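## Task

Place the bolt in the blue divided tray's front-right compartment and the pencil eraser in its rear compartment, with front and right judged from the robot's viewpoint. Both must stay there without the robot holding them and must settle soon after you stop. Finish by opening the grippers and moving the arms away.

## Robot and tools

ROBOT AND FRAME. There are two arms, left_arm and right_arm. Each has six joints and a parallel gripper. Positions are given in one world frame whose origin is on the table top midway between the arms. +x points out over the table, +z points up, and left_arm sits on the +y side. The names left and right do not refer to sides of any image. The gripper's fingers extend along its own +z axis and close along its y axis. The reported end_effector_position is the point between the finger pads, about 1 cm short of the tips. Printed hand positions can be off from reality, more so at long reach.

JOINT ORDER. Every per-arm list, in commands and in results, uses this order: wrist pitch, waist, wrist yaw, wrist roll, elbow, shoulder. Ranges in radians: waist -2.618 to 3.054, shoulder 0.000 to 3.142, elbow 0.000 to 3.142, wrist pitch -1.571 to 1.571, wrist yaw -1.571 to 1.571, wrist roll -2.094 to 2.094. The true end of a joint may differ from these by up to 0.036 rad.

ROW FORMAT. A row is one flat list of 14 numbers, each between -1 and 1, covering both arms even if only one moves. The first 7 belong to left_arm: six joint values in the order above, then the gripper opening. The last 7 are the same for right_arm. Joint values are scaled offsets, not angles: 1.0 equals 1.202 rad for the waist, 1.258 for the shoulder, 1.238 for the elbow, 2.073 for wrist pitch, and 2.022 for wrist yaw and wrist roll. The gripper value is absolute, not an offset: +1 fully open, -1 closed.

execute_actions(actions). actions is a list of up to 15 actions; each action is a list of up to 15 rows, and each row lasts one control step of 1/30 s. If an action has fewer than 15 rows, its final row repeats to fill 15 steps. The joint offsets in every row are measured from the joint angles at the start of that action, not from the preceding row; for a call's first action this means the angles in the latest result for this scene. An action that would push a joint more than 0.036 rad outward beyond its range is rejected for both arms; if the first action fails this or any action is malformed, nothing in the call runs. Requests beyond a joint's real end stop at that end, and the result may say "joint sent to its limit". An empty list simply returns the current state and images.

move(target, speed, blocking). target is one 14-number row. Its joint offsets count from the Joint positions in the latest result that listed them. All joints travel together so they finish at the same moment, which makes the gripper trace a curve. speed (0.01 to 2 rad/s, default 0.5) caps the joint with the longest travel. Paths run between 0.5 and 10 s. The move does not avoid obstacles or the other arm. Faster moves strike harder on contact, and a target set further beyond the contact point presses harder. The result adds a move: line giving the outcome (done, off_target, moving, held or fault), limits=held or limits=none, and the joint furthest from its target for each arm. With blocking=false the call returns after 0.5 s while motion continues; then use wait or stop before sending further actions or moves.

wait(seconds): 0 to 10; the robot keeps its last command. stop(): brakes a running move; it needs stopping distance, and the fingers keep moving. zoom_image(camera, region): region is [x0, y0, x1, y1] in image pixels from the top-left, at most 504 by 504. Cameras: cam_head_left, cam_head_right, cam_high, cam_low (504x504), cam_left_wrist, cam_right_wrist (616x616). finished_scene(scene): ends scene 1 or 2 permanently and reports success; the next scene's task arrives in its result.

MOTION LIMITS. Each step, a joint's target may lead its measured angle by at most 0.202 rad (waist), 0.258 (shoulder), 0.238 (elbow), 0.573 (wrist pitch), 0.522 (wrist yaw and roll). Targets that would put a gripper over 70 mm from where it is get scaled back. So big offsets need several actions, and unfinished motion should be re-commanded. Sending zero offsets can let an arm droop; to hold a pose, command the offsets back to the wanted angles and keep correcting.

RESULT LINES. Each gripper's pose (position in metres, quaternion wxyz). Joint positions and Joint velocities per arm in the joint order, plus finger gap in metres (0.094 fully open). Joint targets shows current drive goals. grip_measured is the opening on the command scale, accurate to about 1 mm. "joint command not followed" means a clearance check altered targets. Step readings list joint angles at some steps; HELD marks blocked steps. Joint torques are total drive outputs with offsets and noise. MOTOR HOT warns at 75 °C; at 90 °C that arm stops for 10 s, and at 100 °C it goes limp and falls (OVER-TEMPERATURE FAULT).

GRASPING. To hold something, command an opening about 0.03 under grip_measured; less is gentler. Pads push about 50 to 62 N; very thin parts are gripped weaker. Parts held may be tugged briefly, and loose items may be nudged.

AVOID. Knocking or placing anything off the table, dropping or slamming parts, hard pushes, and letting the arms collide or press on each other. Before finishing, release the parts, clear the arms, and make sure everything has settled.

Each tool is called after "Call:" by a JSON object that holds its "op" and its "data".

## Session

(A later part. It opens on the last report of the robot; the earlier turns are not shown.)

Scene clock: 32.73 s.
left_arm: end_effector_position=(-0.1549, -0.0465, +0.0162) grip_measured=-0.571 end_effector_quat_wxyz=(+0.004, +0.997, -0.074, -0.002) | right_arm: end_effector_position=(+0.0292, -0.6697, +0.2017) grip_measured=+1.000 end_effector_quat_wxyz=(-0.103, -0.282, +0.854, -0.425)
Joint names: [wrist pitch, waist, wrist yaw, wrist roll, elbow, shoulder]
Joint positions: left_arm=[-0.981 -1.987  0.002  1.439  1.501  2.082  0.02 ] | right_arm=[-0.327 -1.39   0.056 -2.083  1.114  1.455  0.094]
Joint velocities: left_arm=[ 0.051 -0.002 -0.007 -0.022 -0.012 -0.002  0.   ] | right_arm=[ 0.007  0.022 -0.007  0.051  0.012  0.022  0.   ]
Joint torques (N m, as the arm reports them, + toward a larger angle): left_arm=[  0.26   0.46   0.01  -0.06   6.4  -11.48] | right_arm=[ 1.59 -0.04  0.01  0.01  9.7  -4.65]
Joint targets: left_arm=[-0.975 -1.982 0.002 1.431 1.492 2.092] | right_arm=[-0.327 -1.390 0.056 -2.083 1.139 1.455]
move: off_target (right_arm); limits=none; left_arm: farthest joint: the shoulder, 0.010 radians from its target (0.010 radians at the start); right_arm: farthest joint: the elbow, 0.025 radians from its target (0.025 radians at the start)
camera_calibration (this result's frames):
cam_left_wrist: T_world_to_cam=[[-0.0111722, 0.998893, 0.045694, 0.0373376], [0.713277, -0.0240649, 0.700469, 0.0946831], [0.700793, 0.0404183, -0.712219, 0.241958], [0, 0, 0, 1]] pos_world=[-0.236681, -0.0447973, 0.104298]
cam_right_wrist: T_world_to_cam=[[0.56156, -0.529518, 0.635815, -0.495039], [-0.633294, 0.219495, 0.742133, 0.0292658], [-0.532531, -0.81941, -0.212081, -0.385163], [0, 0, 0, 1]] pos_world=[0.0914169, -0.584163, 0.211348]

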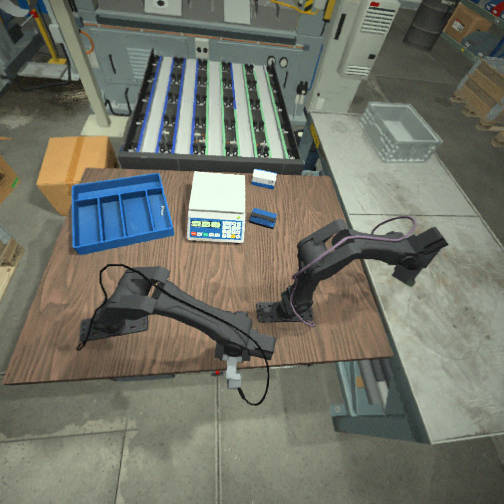

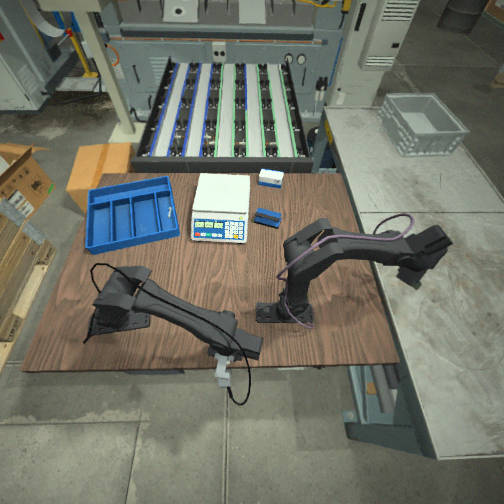

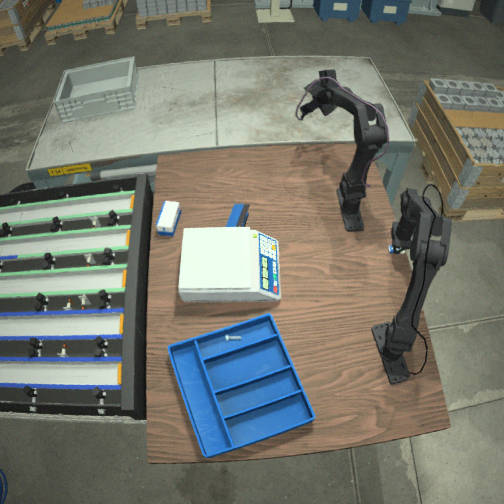

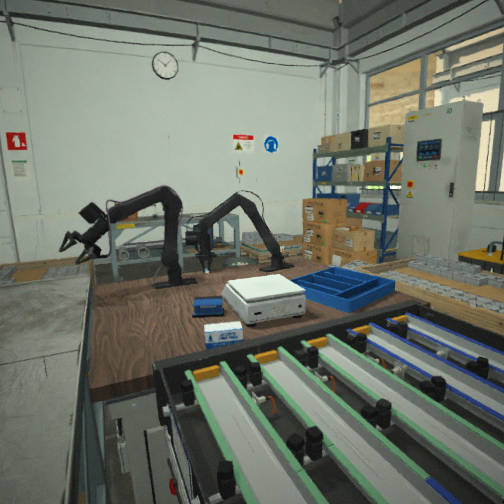

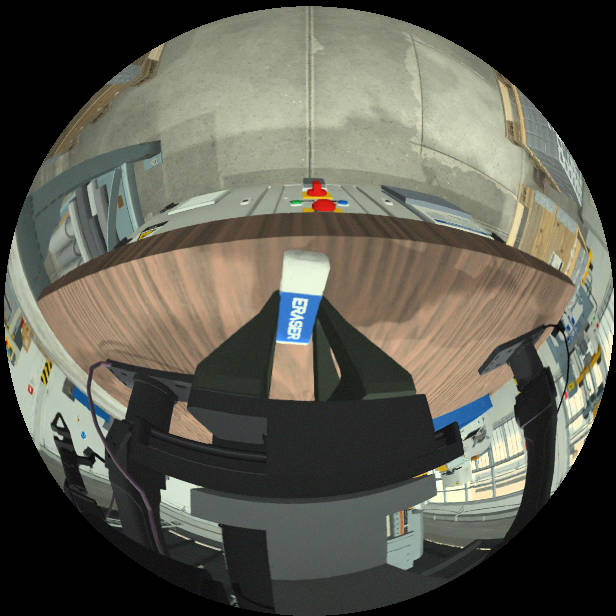

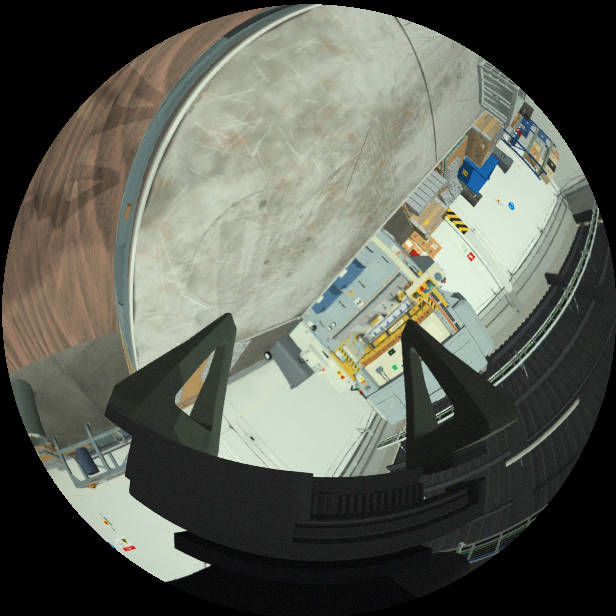

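Call:
{"op": "move", "data": {"target": [-0.238, 0.8, 0, 0, 0.356, -0.118, -0.605, 0, 0, 0, 0, 0.02, 0, 1], "speed": 1.0}}

Scene clock: 36.30 s.
left_arm: end_effector_position=(+0.1982, +0.0308, +0.1705) grip_measured=-0.570 end_effector_quat_wxyz=(+0.042, +0.916, +0.398, +0.014) | right_arm: end_effector_position=(+0.0292, -0.6697, +0.2017) grip_measured=+1.000 end_effector_quat_wxyz=(-0.103, -0.282, +0.854, -0.425)
Joint names: [wrist pitch, waist, wrist yaw, wrist roll, elbow, shoulder]
Joint positions: left_arm=[-1.456 -1.02  -0.004  1.439  1.923  1.948  0.02 ] | right_arm=[-0.327 -1.39   0.056 -2.083  1.114  1.455  0.094]
Joint velocities: left_arm=[-0.022  0.012  0.037 -0.022 -0.002  0.002  0.001] | right_arm=[-0.022 -0.002 -0.007  0.037 -0.017 -0.002  0.   ]
Joint torques (N m, as the arm reports them, + toward a larger angle): left_arm=[  0.18  -0.58   0.11   0.05   9.49 -12.63] | right_arm=[ 1.59 -0.03  0.01  0.    9.73 -4.68]
Joint targets: left_arm=[-1.474 -1.025 0.003 1.439 1.942 1.934] | right_arm=[-0.327 -1.390 0.056 -2.083 1.139 1.455]
move: off_target (right_arm); limits=none; left_arm: farthest joint: the elbow, 0.018 radians from its target (0.440 radians at the start); right_arm: farthest joint: the elbow, 0.025 radians from its target (0.025 radians at the start)
camera_calibration (this result's frames):
cam_left_wrist: T_world_to_cam=[[-0.8294, 0.55768, -0.0330007, 0.14615], [0.385299, 0.613803, 0.689051, -0.216061], [0.404526, 0.558783, -0.723961, 0.146039], [0, 0, 0, 1]] pos_world=[0.145388, -0.0304905, 0.259427]
cam_right_wrist: T_world_to_cam=[[0.56156, -0.529518, 0.635815, -0.495039], [-0.633294, 0.219495, 0.742133, 0.0292658], [-0.532531, -0.81941, -0.212081, -0.385163], [0, 0, 0, 1]] pos_world=[0.0914169, -0.584163, 0.211348]

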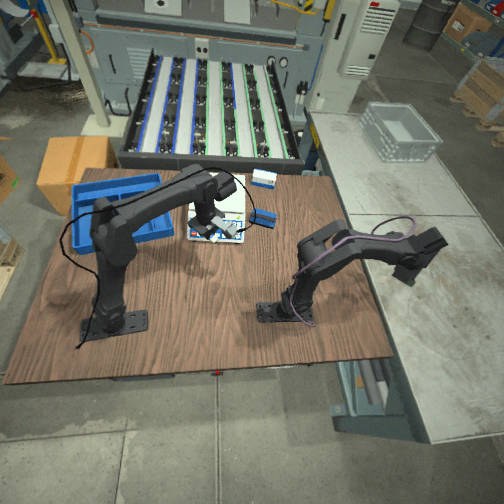

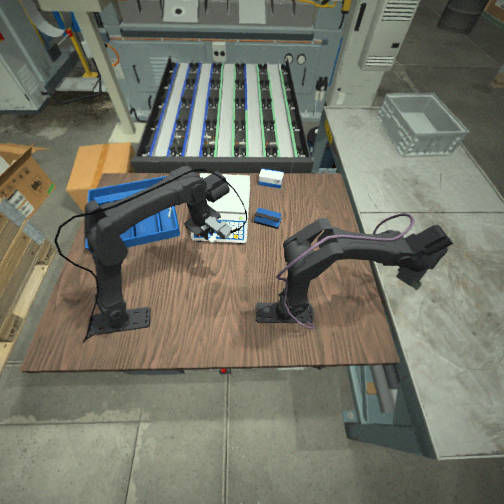

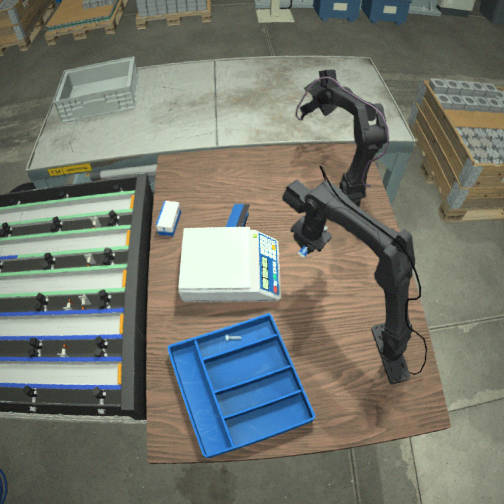

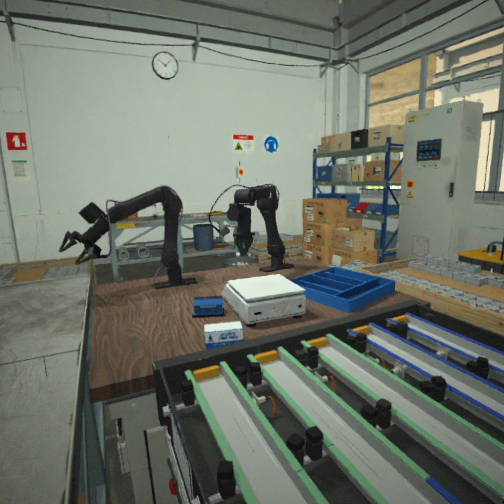

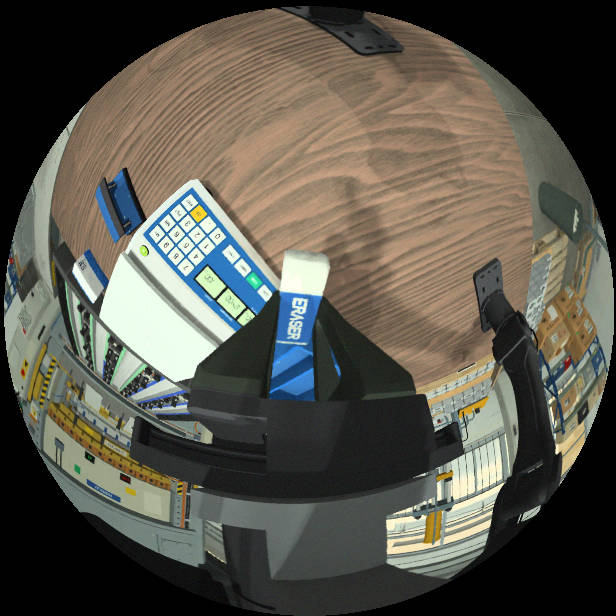

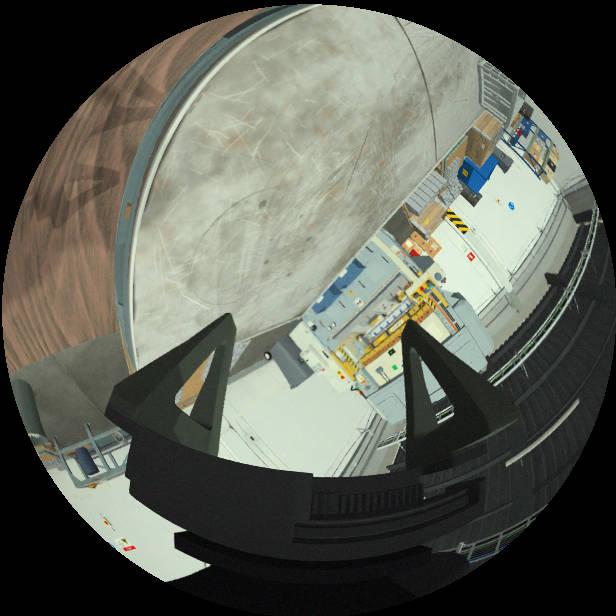

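Call:
{"op": "move", "data": {"target": [0.279, 0.829, 0, -0.01, 0.255, 0.3, -0.605, 0, 0, 0, 0, 0.02, 0, 1], "speed": 1.0}}

Scene clock: 38.33 s.
left_arm: end_effector_position=(+0.5333, +0.3975, +0.1376) grip_measured=-0.570 end_effector_quat_wxyz=(+0.200, +0.585, +0.759, +0.204) | right_arm: end_effector_position=(+0.0292, -0.6697, +0.2017) grip_measured=+1.000 end_effector_quat_wxyz=(-0.103, -0.282, +0.854, -0.425)
Joint names: [wrist pitch, waist, wrist yaw, wrist roll, elbow, shoulder]
Joint positions: left_arm=[-0.882 -0.023 -0.014  1.43   2.209  2.318  0.02 ] | right_arm=[-0.327 -1.39   0.056 -2.083  1.114  1.455  0.094]
Joint velocities: left_arm=[ 0.037  0.007 -0.007 -0.007 -0.007  0.012  0.   ] | right_arm=[-0.007 -0.017  0.022  0.022 -0.007  0.002  0.   ]
Joint torques (N m, as the arm reports them, + toward a larger angle): left_arm=[  1.15   0.04   0.06  -0.09  11.36 -15.05] | right_arm=[ 1.59  0.01  0.01  0.    9.72 -4.68]
Joint targets: left_arm=[-0.878 -0.023 -0.004 1.419 2.239 2.325] | right_arm=[-0.327 -1.390 0.056 -2.083 1.139 1.455]
move: off_target (left_arm, right_arm); limits=none; left_arm: farthest joint: the elbow, 0.030 radians from its target (0.315 radians at the start); right_arm: farthest joint: the elbow, 0.025 radians from its target (0.025 radians at the start)
camera_calibration (this result's frames):
cam_left_wrist: T_world_to_cam=[[-0.786172, -0.387462, -0.481463, 0.632826], [-0.609651, 0.61391, 0.501438, 0.00877231], [0.101287, 0.687741, -0.718856, -0.108526], [0, 0, 0, 1]] pos_world=[0.51385, 0.314448, 0.222269]
cam_right_wrist: T_world_to_cam=[[0.56156, -0.529518, 0.635815, -0.495039], [-0.633294, 0.219495, 0.742133, 0.0292658], [-0.532531, -0.81941, -0.212081, -0.385163], [0, 0, 0, 1]] pos_world=[0.0914169, -0.584163, 0.211348]

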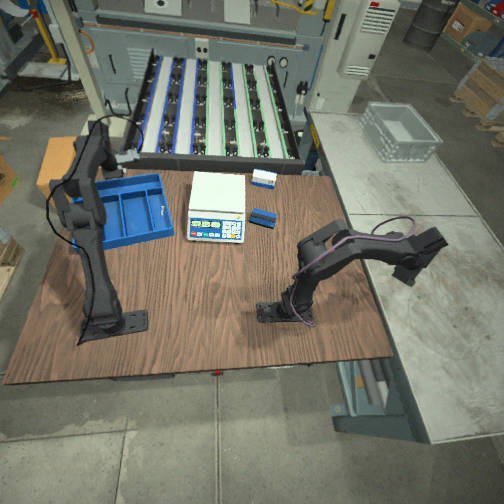

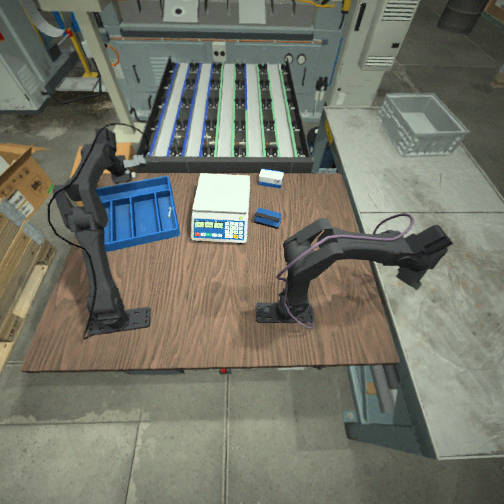

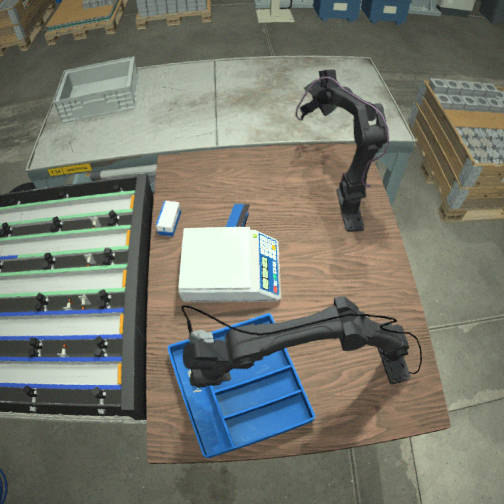

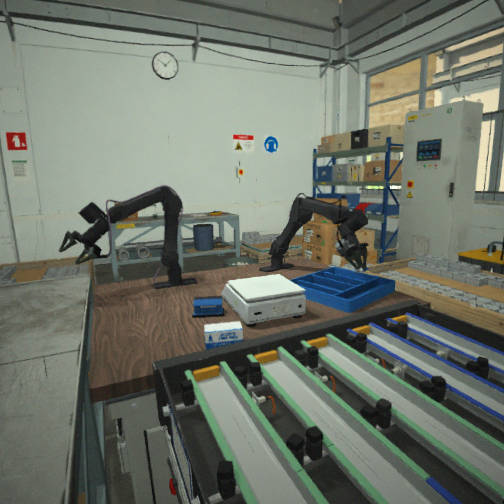

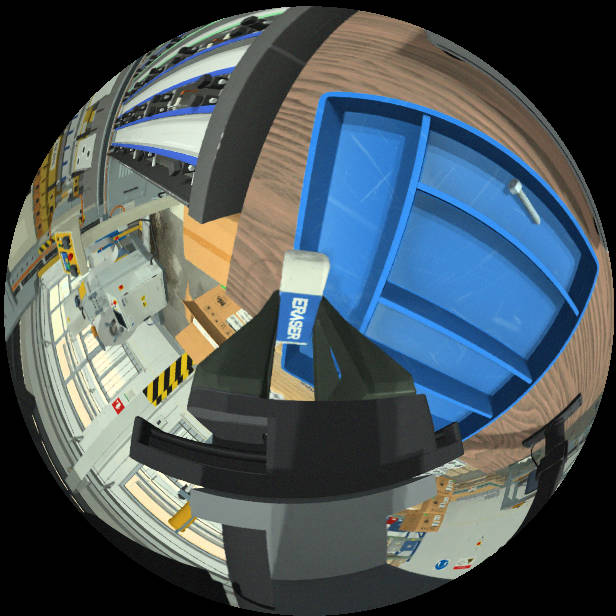

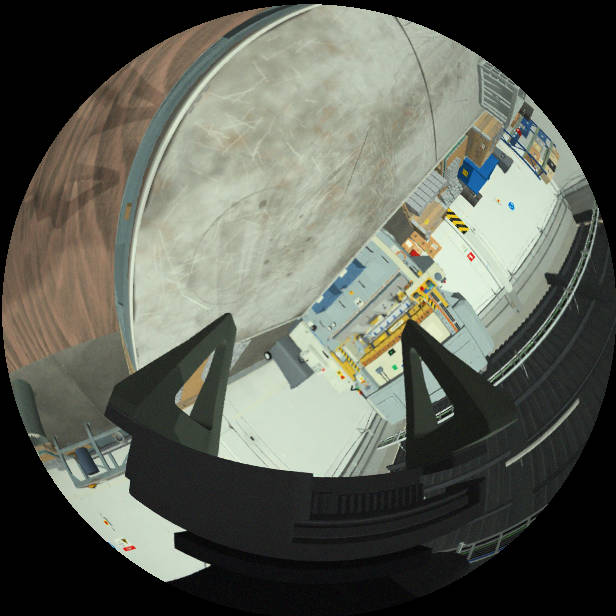

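Call:
{"op": "move", "data": {"target": [-0.023, 0, 0.008, -0.005, 0.135, 0.198, -0.605, 0, 0, 0, 0, 0.02, 0, 1], "speed": 0.4}}

Scene clock: 42.03 s.
left_arm: end_effector_position=(+0.5480, +0.3988, +0.0469) grip_measured=-0.570 end_effector_quat_wxyz=(+0.155, +0.595, +0.772, +0.159) | right_arm: end_effector_position=(+0.0292, -0.6697, +0.2017) grip_measured=+1.000 end_effector_quat_wxyz=(-0.103, -0.282, +0.854, -0.425)
Joint names: [wrist pitch, waist, wrist yaw, wrist roll, elbow, shoulder]
Joint positions: left_arm=[-0.913 -0.023 -0.012  1.43   2.352  2.562  0.02 ] | right_arm=[-0.327 -1.39   0.056 -2.083  1.114  1.455  0.094]
Joint velocities: left_arm=[ 0.037 -0.002 -0.037  0.007 -0.012  0.002 -0.   ] | right_arm=[ 0.022  0.002 -0.051  0.066 -0.007  0.002  0.   ]
Joint torques (N m, as the arm reports them, + toward a larger angle): left_arm=[  0.79  -0.09   0.13  -0.16  10.78 -16.88] | right_arm=[ 1.6  -0.02  0.02  0.    9.72 -4.69]
Joint targets: left_arm=[-0.929 -0.023 0.002 1.420 2.376 2.567] | right_arm=[-0.327 -1.390 0.056 -2.083 1.139 1.455]
move: off_target (left_arm, right_arm); limits=none; left_arm: farthest joint: the elbow, 0.024 radians from its target (0.167 radians at the start); right_arm: farthest joint: the elbow, 0.025 radians from its target (0.025 radians at the start)
camera_calibration (this result's frames):
cam_left_wrist: T_world_to_cam=[[-0.84253, -0.393799, -0.367512, 0.629349], [-0.538616, 0.623387, 0.566817, 0.0165931], [0.00589026, 0.675509, -0.737329, -0.11806], [0, 0, 0, 1]] pos_world=[0.539879, 0.317243, 0.13484]
cam_right_wrist: T_world_to_cam=[[0.56156, -0.529518, 0.635815, -0.495039], [-0.633294, 0.219495, 0.742133, 0.0292658], [-0.532531, -0.81941, -0.212081, -0.385163], [0, 0, 0, 1]] pos_world=[0.0914169, -0.584163, 0.211348]

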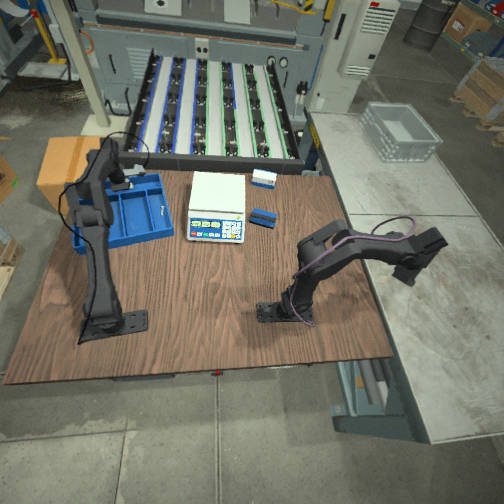

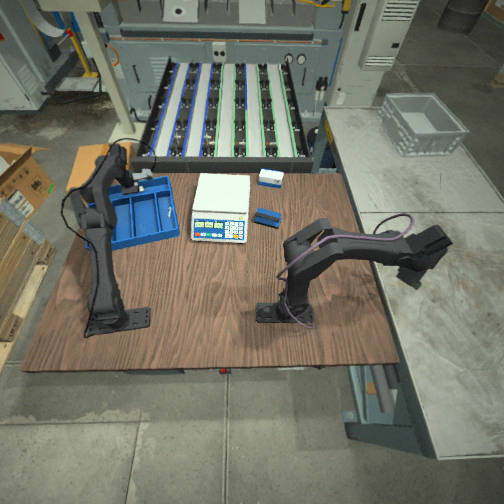

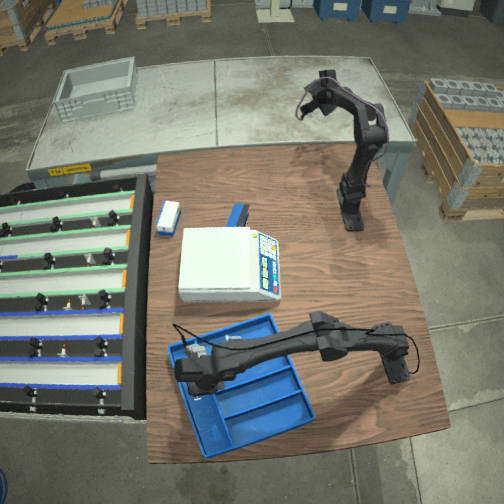

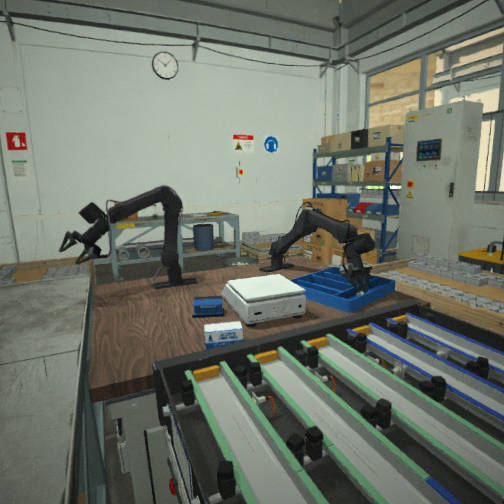

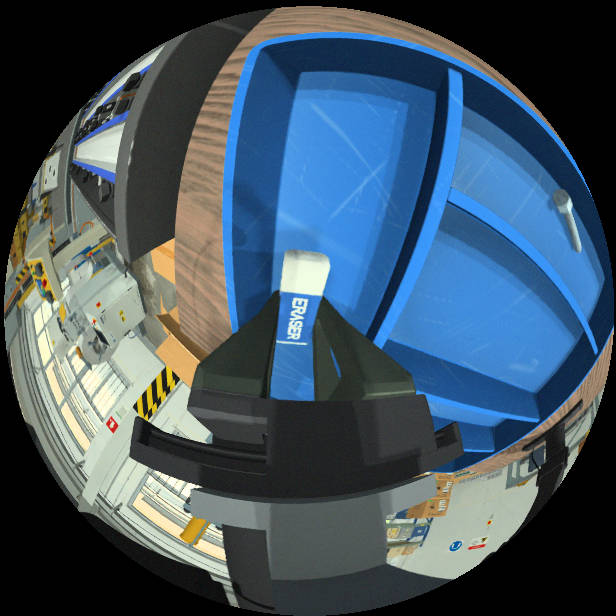

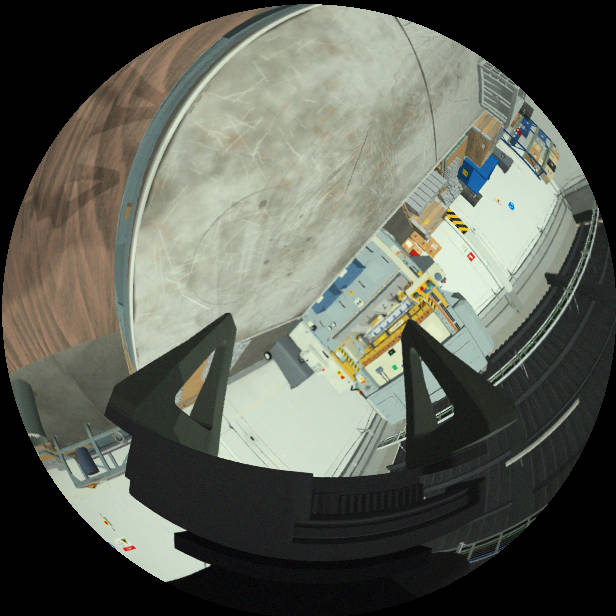

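Call:
{"op": "move", "data": {"target": [-0.008, 0, 0.007, -0.005, 0.019, 0.033, -0.605, 0, 0, 0, 0, 0.02, 0, 1], "speed": 0.1}}

Scene clock: 43.13 s.
left_arm: end_effector_position=(+0.5462, +0.3986, +0.0314) grip_measured=-0.570 end_effector_quat_wxyz=(+0.146, +0.597, +0.774, +0.150) | right_arm: end_effector_position=(+0.0292, -0.6697, +0.2017) grip_measured=+1.000 end_effector_quat_wxyz=(-0.103, -0.282, +0.854, -0.425)
Joint names: [wrist pitch, waist, wrist yaw, wrist roll, elbow, shoulder]
Joint positions: left_arm=[-0.914 -0.023 -0.012  1.43   2.354  2.59   0.02 ] | right_arm=[-0.327 -1.39   0.056 -2.083  1.114  1.455  0.094]
Joint velocities: left_arm=[-0.022  0.002 -0.051 -0.037  0.012 -0.007 -0.   ] | right_arm=[-0.022  0.012 -0.037  0.037  0.017 -0.017  0.   ]
Joint torques (N m, as the arm reports them, + toward a larger angle): left_arm=[  0.77   0.04   0.17  -0.09  10.5  -16.23] | right_arm=[ 1.59 -0.01  0.01  0.01  9.72 -4.67]
Joint targets: left_arm=[-0.930 -0.023 0.002 1.420 2.375 2.603] | right_arm=[-0.327 -1.390 0.056 -2.083 1.139 1.455]
move: off_target (left_arm, right_arm); limits=none; left_arm: farthest joint: the elbow, 0.021 radians from its target (0.024 radians at the start); right_arm: farthest joint: the elbow, 0.025 radians from its target (0.025 radians at the start)
camera_calibration (this result's frames):
cam_left_wrist: T_world_to_cam=[[-0.851837, -0.394861, -0.344178, 0.626818], [-0.523635, 0.625097, 0.578844, 0.015279], [-0.0134185, 0.673305, -0.739243, -0.117842], [0, 0, 0, 1]] pos_world=[0.540366, 0.317299, 0.119779]
cam_right_wrist: T_world_to_cam=[[0.56156, -0.529518, 0.635815, -0.495039], [-0.633294, 0.219495, 0.742133, 0.0292658], [-0.532531, -0.81941, -0.212081, -0.385163], [0, 0, 0, 1]] pos_world=[0.0914169, -0.584163, 0.211348]

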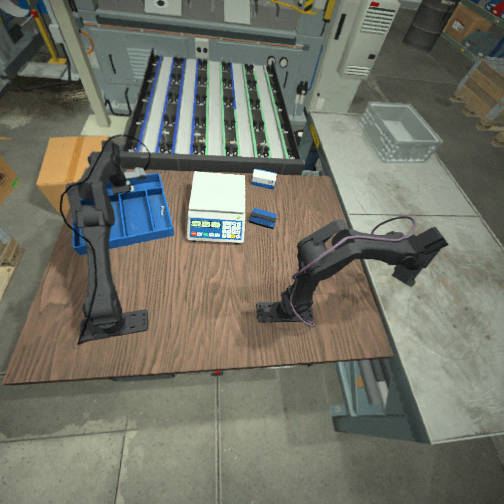

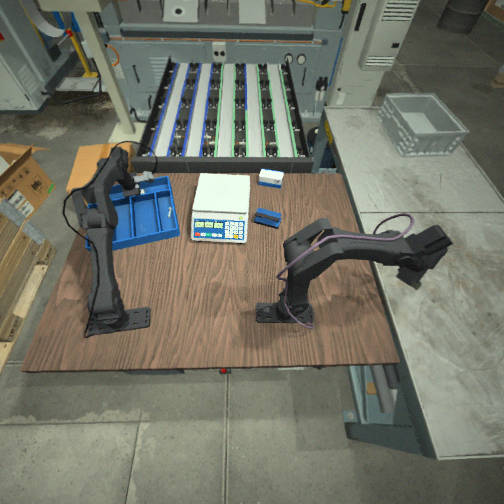

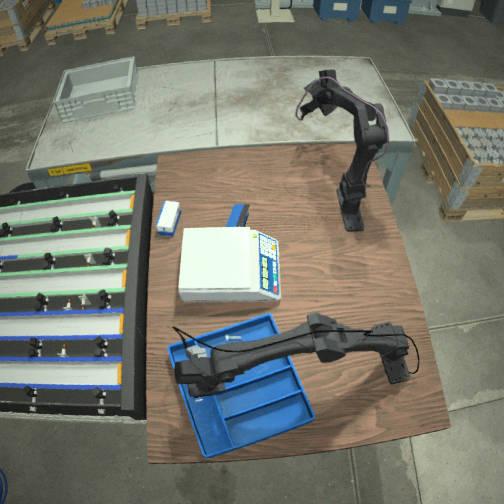

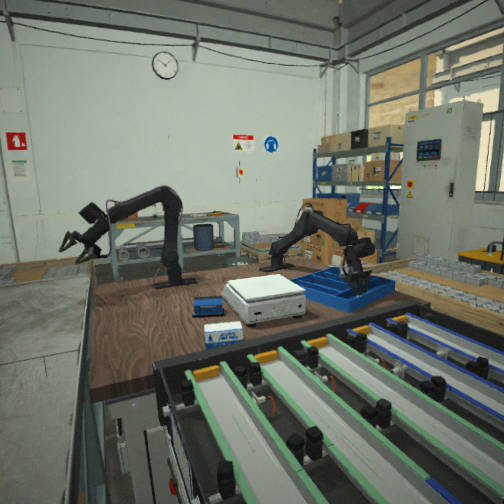

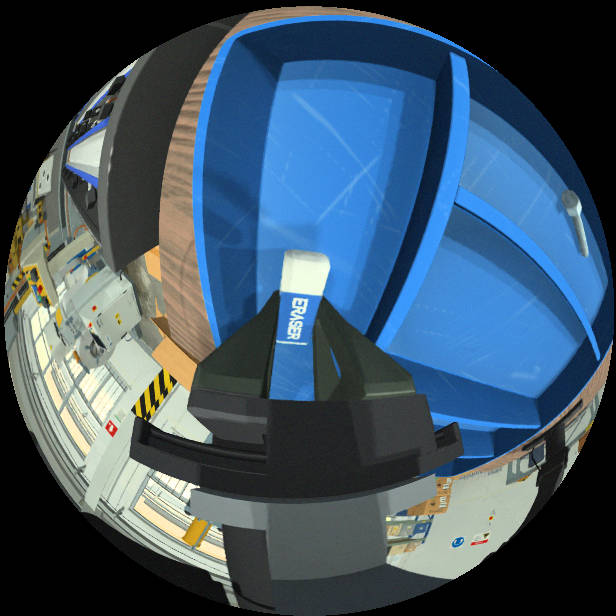

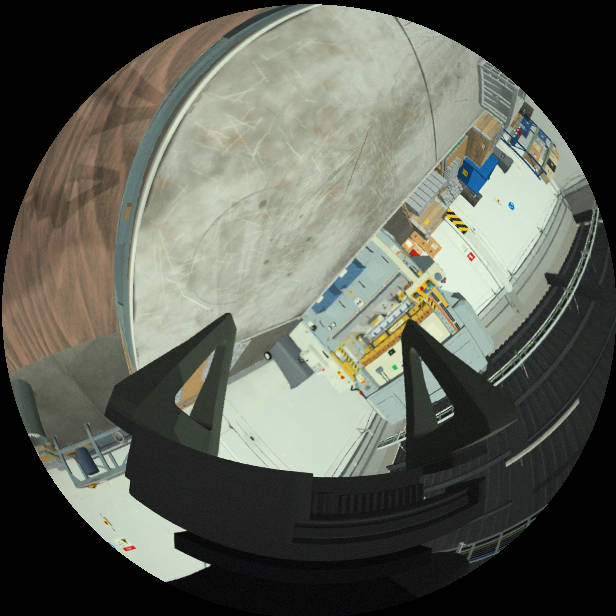

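Call:
{"op": "move", "data": {"target": [-0.004, 0, 0.007, -0.005, 0.017, 0.019, -0.605, 0, 0, 0, 0, 0.02, 0, 1], "speed": 0.1}}

Call:
{"op": "move", "data": {"target": [-0.004, 0, 0.007, -0.005, 0.015, 0.006, -0.35, 0, 0, 0, 0, 0.02, 0, 1], "speed": 0.1}}

Scene clock: 43.97 s.
left_arm: end_effector_position=(+0.5462, +0.3986, +0.0314) grip_measured=-0.570 end_effector_quat_wxyz=(+0.146, +0.597, +0.774, +0.150) | right_arm: end_effector_position=(+0.0292, -0.6697, +0.2017) grip_measured=+1.000 end_effector_quat_wxyz=(-0.103, -0.282, +0.854, -0.425)
Joint names: [wrist pitch, waist, wrist yaw, wrist roll, elbow, shoulder]
Joint positions: left_arm=[-0.914 -0.023 -0.012  1.43   2.354  2.59   0.02 ] | right_arm=[-0.327 -1.39   0.056 -2.083  1.114  1.455  0.094]
Joint velocities: left_arm=[-0.066  0.002 -0.037  0.007 -0.002 -0.007 -0.002] | right_arm=[-0.037  0.022 -0.095 -0.066 -0.007 -0.007  0.   ]
Joint torques (N m, as the arm reports them, + toward a larger angle): left_arm=[  0.83   0.2    0.15  -0.14  10.47 -15.19] | right_arm=[ 1.59 -0.03  0.01  0.01  9.72 -4.67]
Joint targets: left_arm=[-0.922 -0.023 0.002 1.420 2.376 2.614] | right_arm=[-0.327 -1.390 0.056 -2.083 1.139 1.455]
move: off_target (left_arm, right_arm); limits=none; left_arm: farthest joint: the shoulder, 0.024 radians from its target (0.024 radians at the start); right_arm: farthest joint: the elbow, 0.025 radians from its target (0.025 radians at the start)
camera_calibration (this result's frames):
cam_left_wrist: T_world_to_cam=[[-0.851837, -0.394861, -0.344178, 0.626818], [-0.523635, 0.625097, 0.578844, 0.015279], [-0.0134185, 0.673305, -0.739243, -0.117842], [0, 0, 0, 1]] pos_world=[0.540366, 0.317299, 0.119779]
cam_right_wrist: T_world_to_cam=[[0.56156, -0.529518, 0.635815, -0.495039], [-0.633294, 0.219495, 0.742133, 0.0292658], [-0.532531, -0.81941, -0.212081, -0.385163], [0, 0, 0, 1]] pos_world=[0.0914169, -0.584163, 0.211348]

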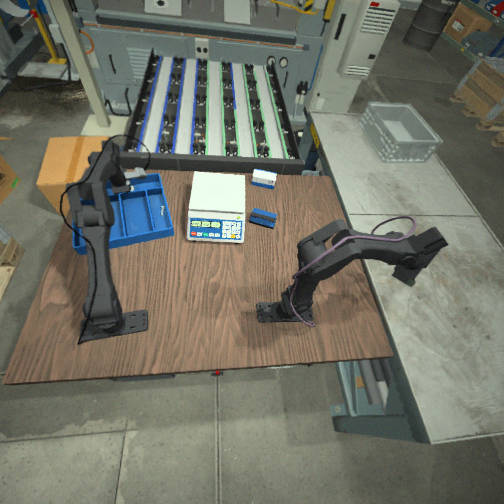

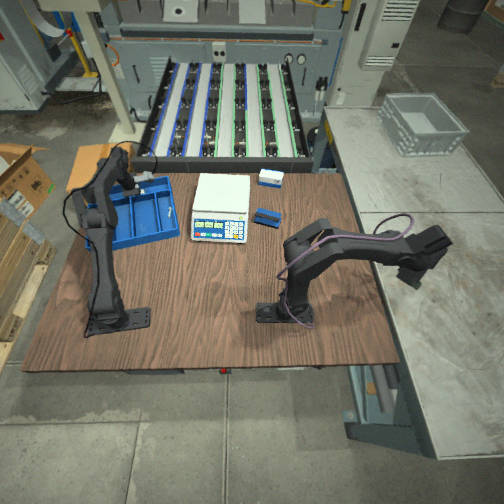

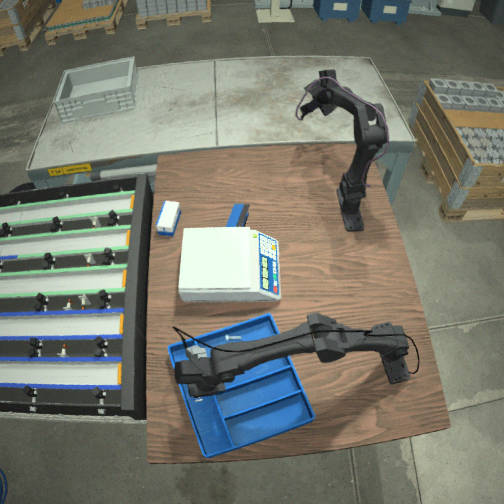

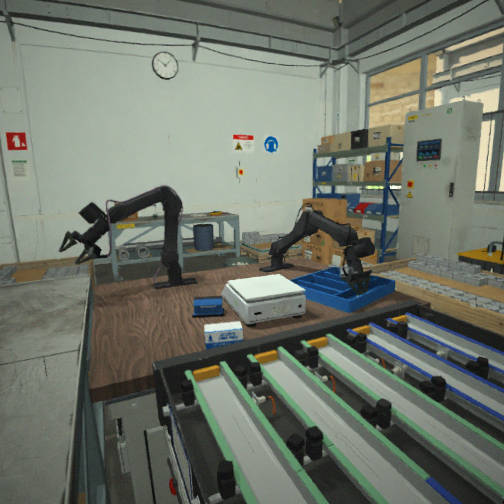

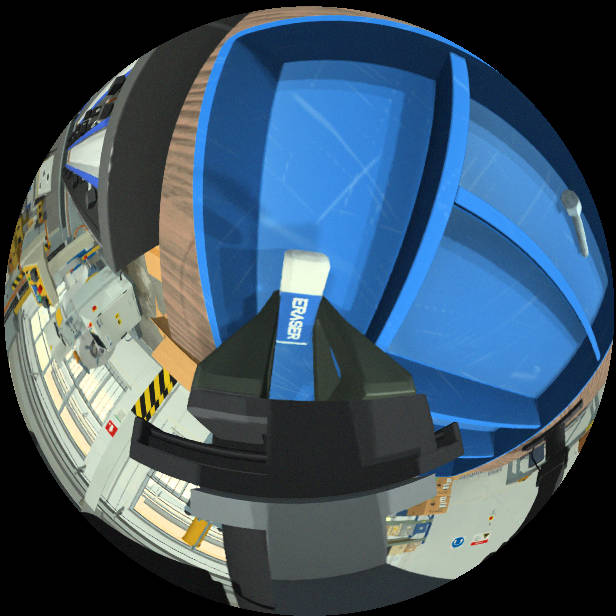

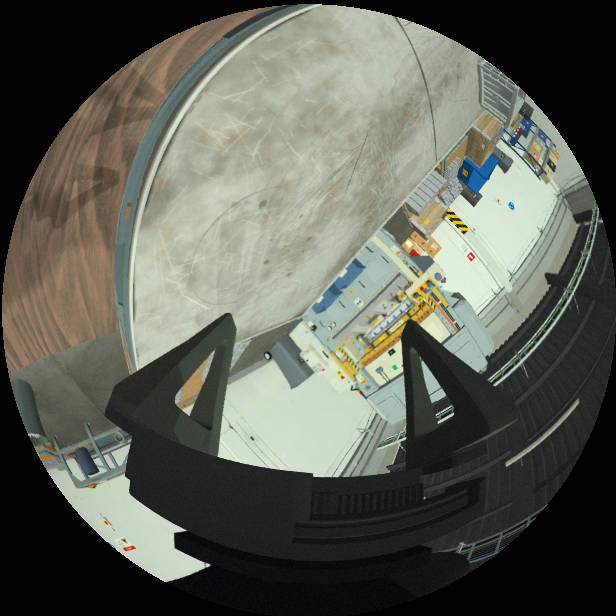

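Scene clock: 44.67 s.
left_arm: end_effector_position=(+0.5493, +0.3990, +0.0329) grip_measured=-0.352 end_effector_quat_wxyz=(+0.150, +0.596, +0.773, +0.155) | right_arm: end_effector_position=(+0.0292, -0.6697, +0.2017) grip_measured=+1.000 end_effector_quat_wxyz=(-0.103, -0.282, +0.854, -0.425)
Joint names: [wrist pitch, waist, wrist yaw, wrist roll, elbow, shoulder]
Joint positions: left_arm=[-0.9   -0.023 -0.012  1.43   2.354  2.59   0.03 ] | right_arm=[-0.327 -1.39   0.056 -2.083  1.114  1.455  0.094]
Joint velocities: left_arm=[ 0.11   0.007  0.022 -0.051  0.002  0.002 -0.   ] | right_arm=[ 0.037 -0.002 -0.022 -0.037 -0.022  0.007  0.   ]
Joint torques (N m, as the arm reports them, + toward a larger angle): left_arm=[  0.75   0.04   0.2   -0.07  10.34 -16.88] | right_arm=[ 1.59 -0.02  0.    0.01  9.72 -4.67]
Joint targets: left_arm=[-0.922 -0.023 0.002 1.420 2.373 2.597] | right_arm=[-0.327 -1.390 0.056 -2.083 1.139 1.455]
move: off_target (left_arm, right_arm); limits=none; left_arm: farthest joint: the wrist pitch, 0.022 radians from its target (0.008 radians at the start); right_arm: farthest joint: the elbow, 0.025 radians from its target (0.025 radians at the start)
camera_calibration (this result's frames):
cam_left_wrist: T_world_to_cam=[[-0.847008, -0.394329, -0.356485, 0.627634], [-0.531569, 0.623918, 0.572854, 0.020834], [-0.00347554, 0.674708, -0.738076, -0.123097], [0, 0, 0, 1]] pos_world=[0.542258, 0.31755, 0.120952]
cam_right_wrist: T_world_to_cam=[[0.56156, -0.529518, 0.635815, -0.495039], [-0.633294, 0.219495, 0.742133, 0.0292658], [-0.532531, -0.81941, -0.212081, -0.385163], [0, 0, 0, 1]] pos_world=[0.0914169, -0.584163, 0.211348]

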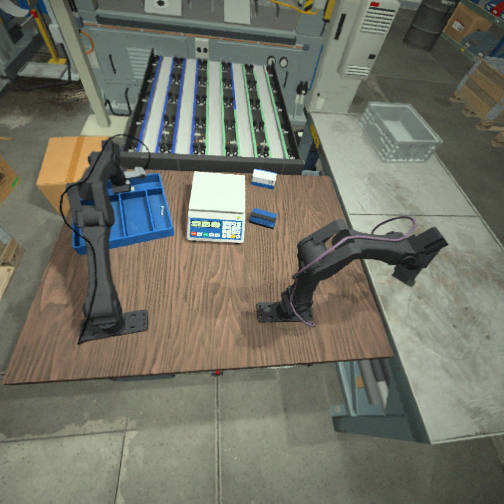

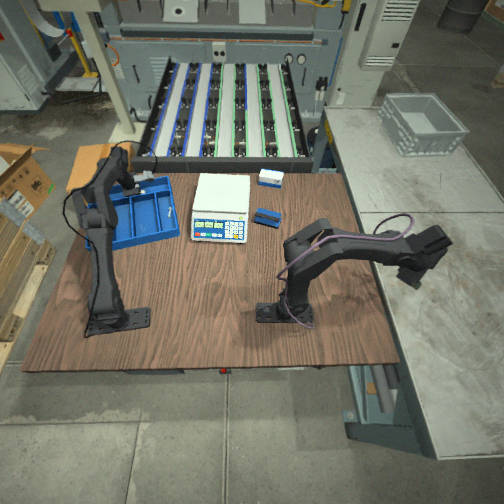

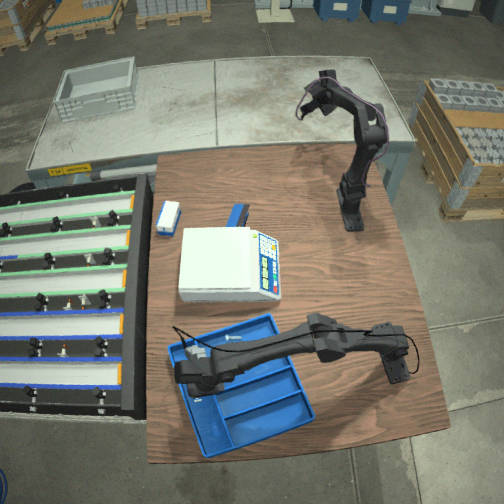

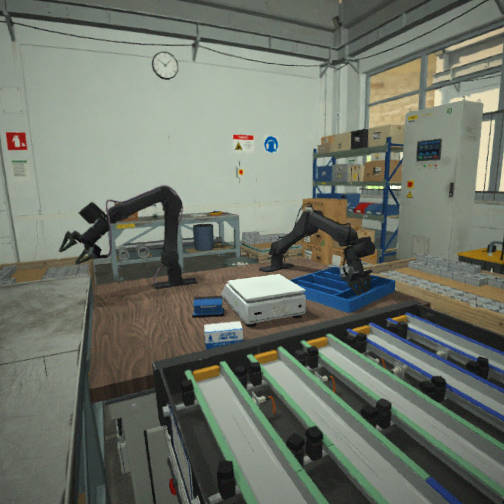

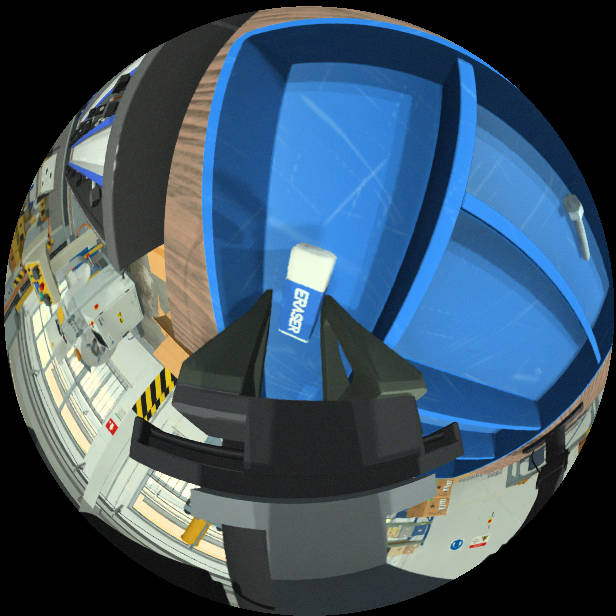

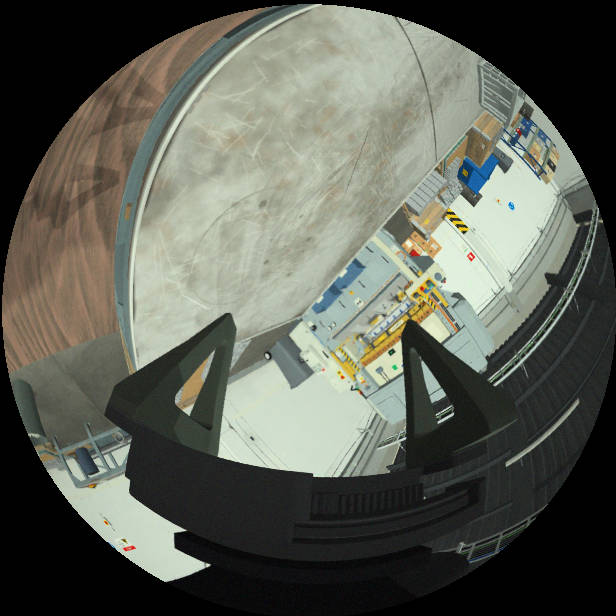

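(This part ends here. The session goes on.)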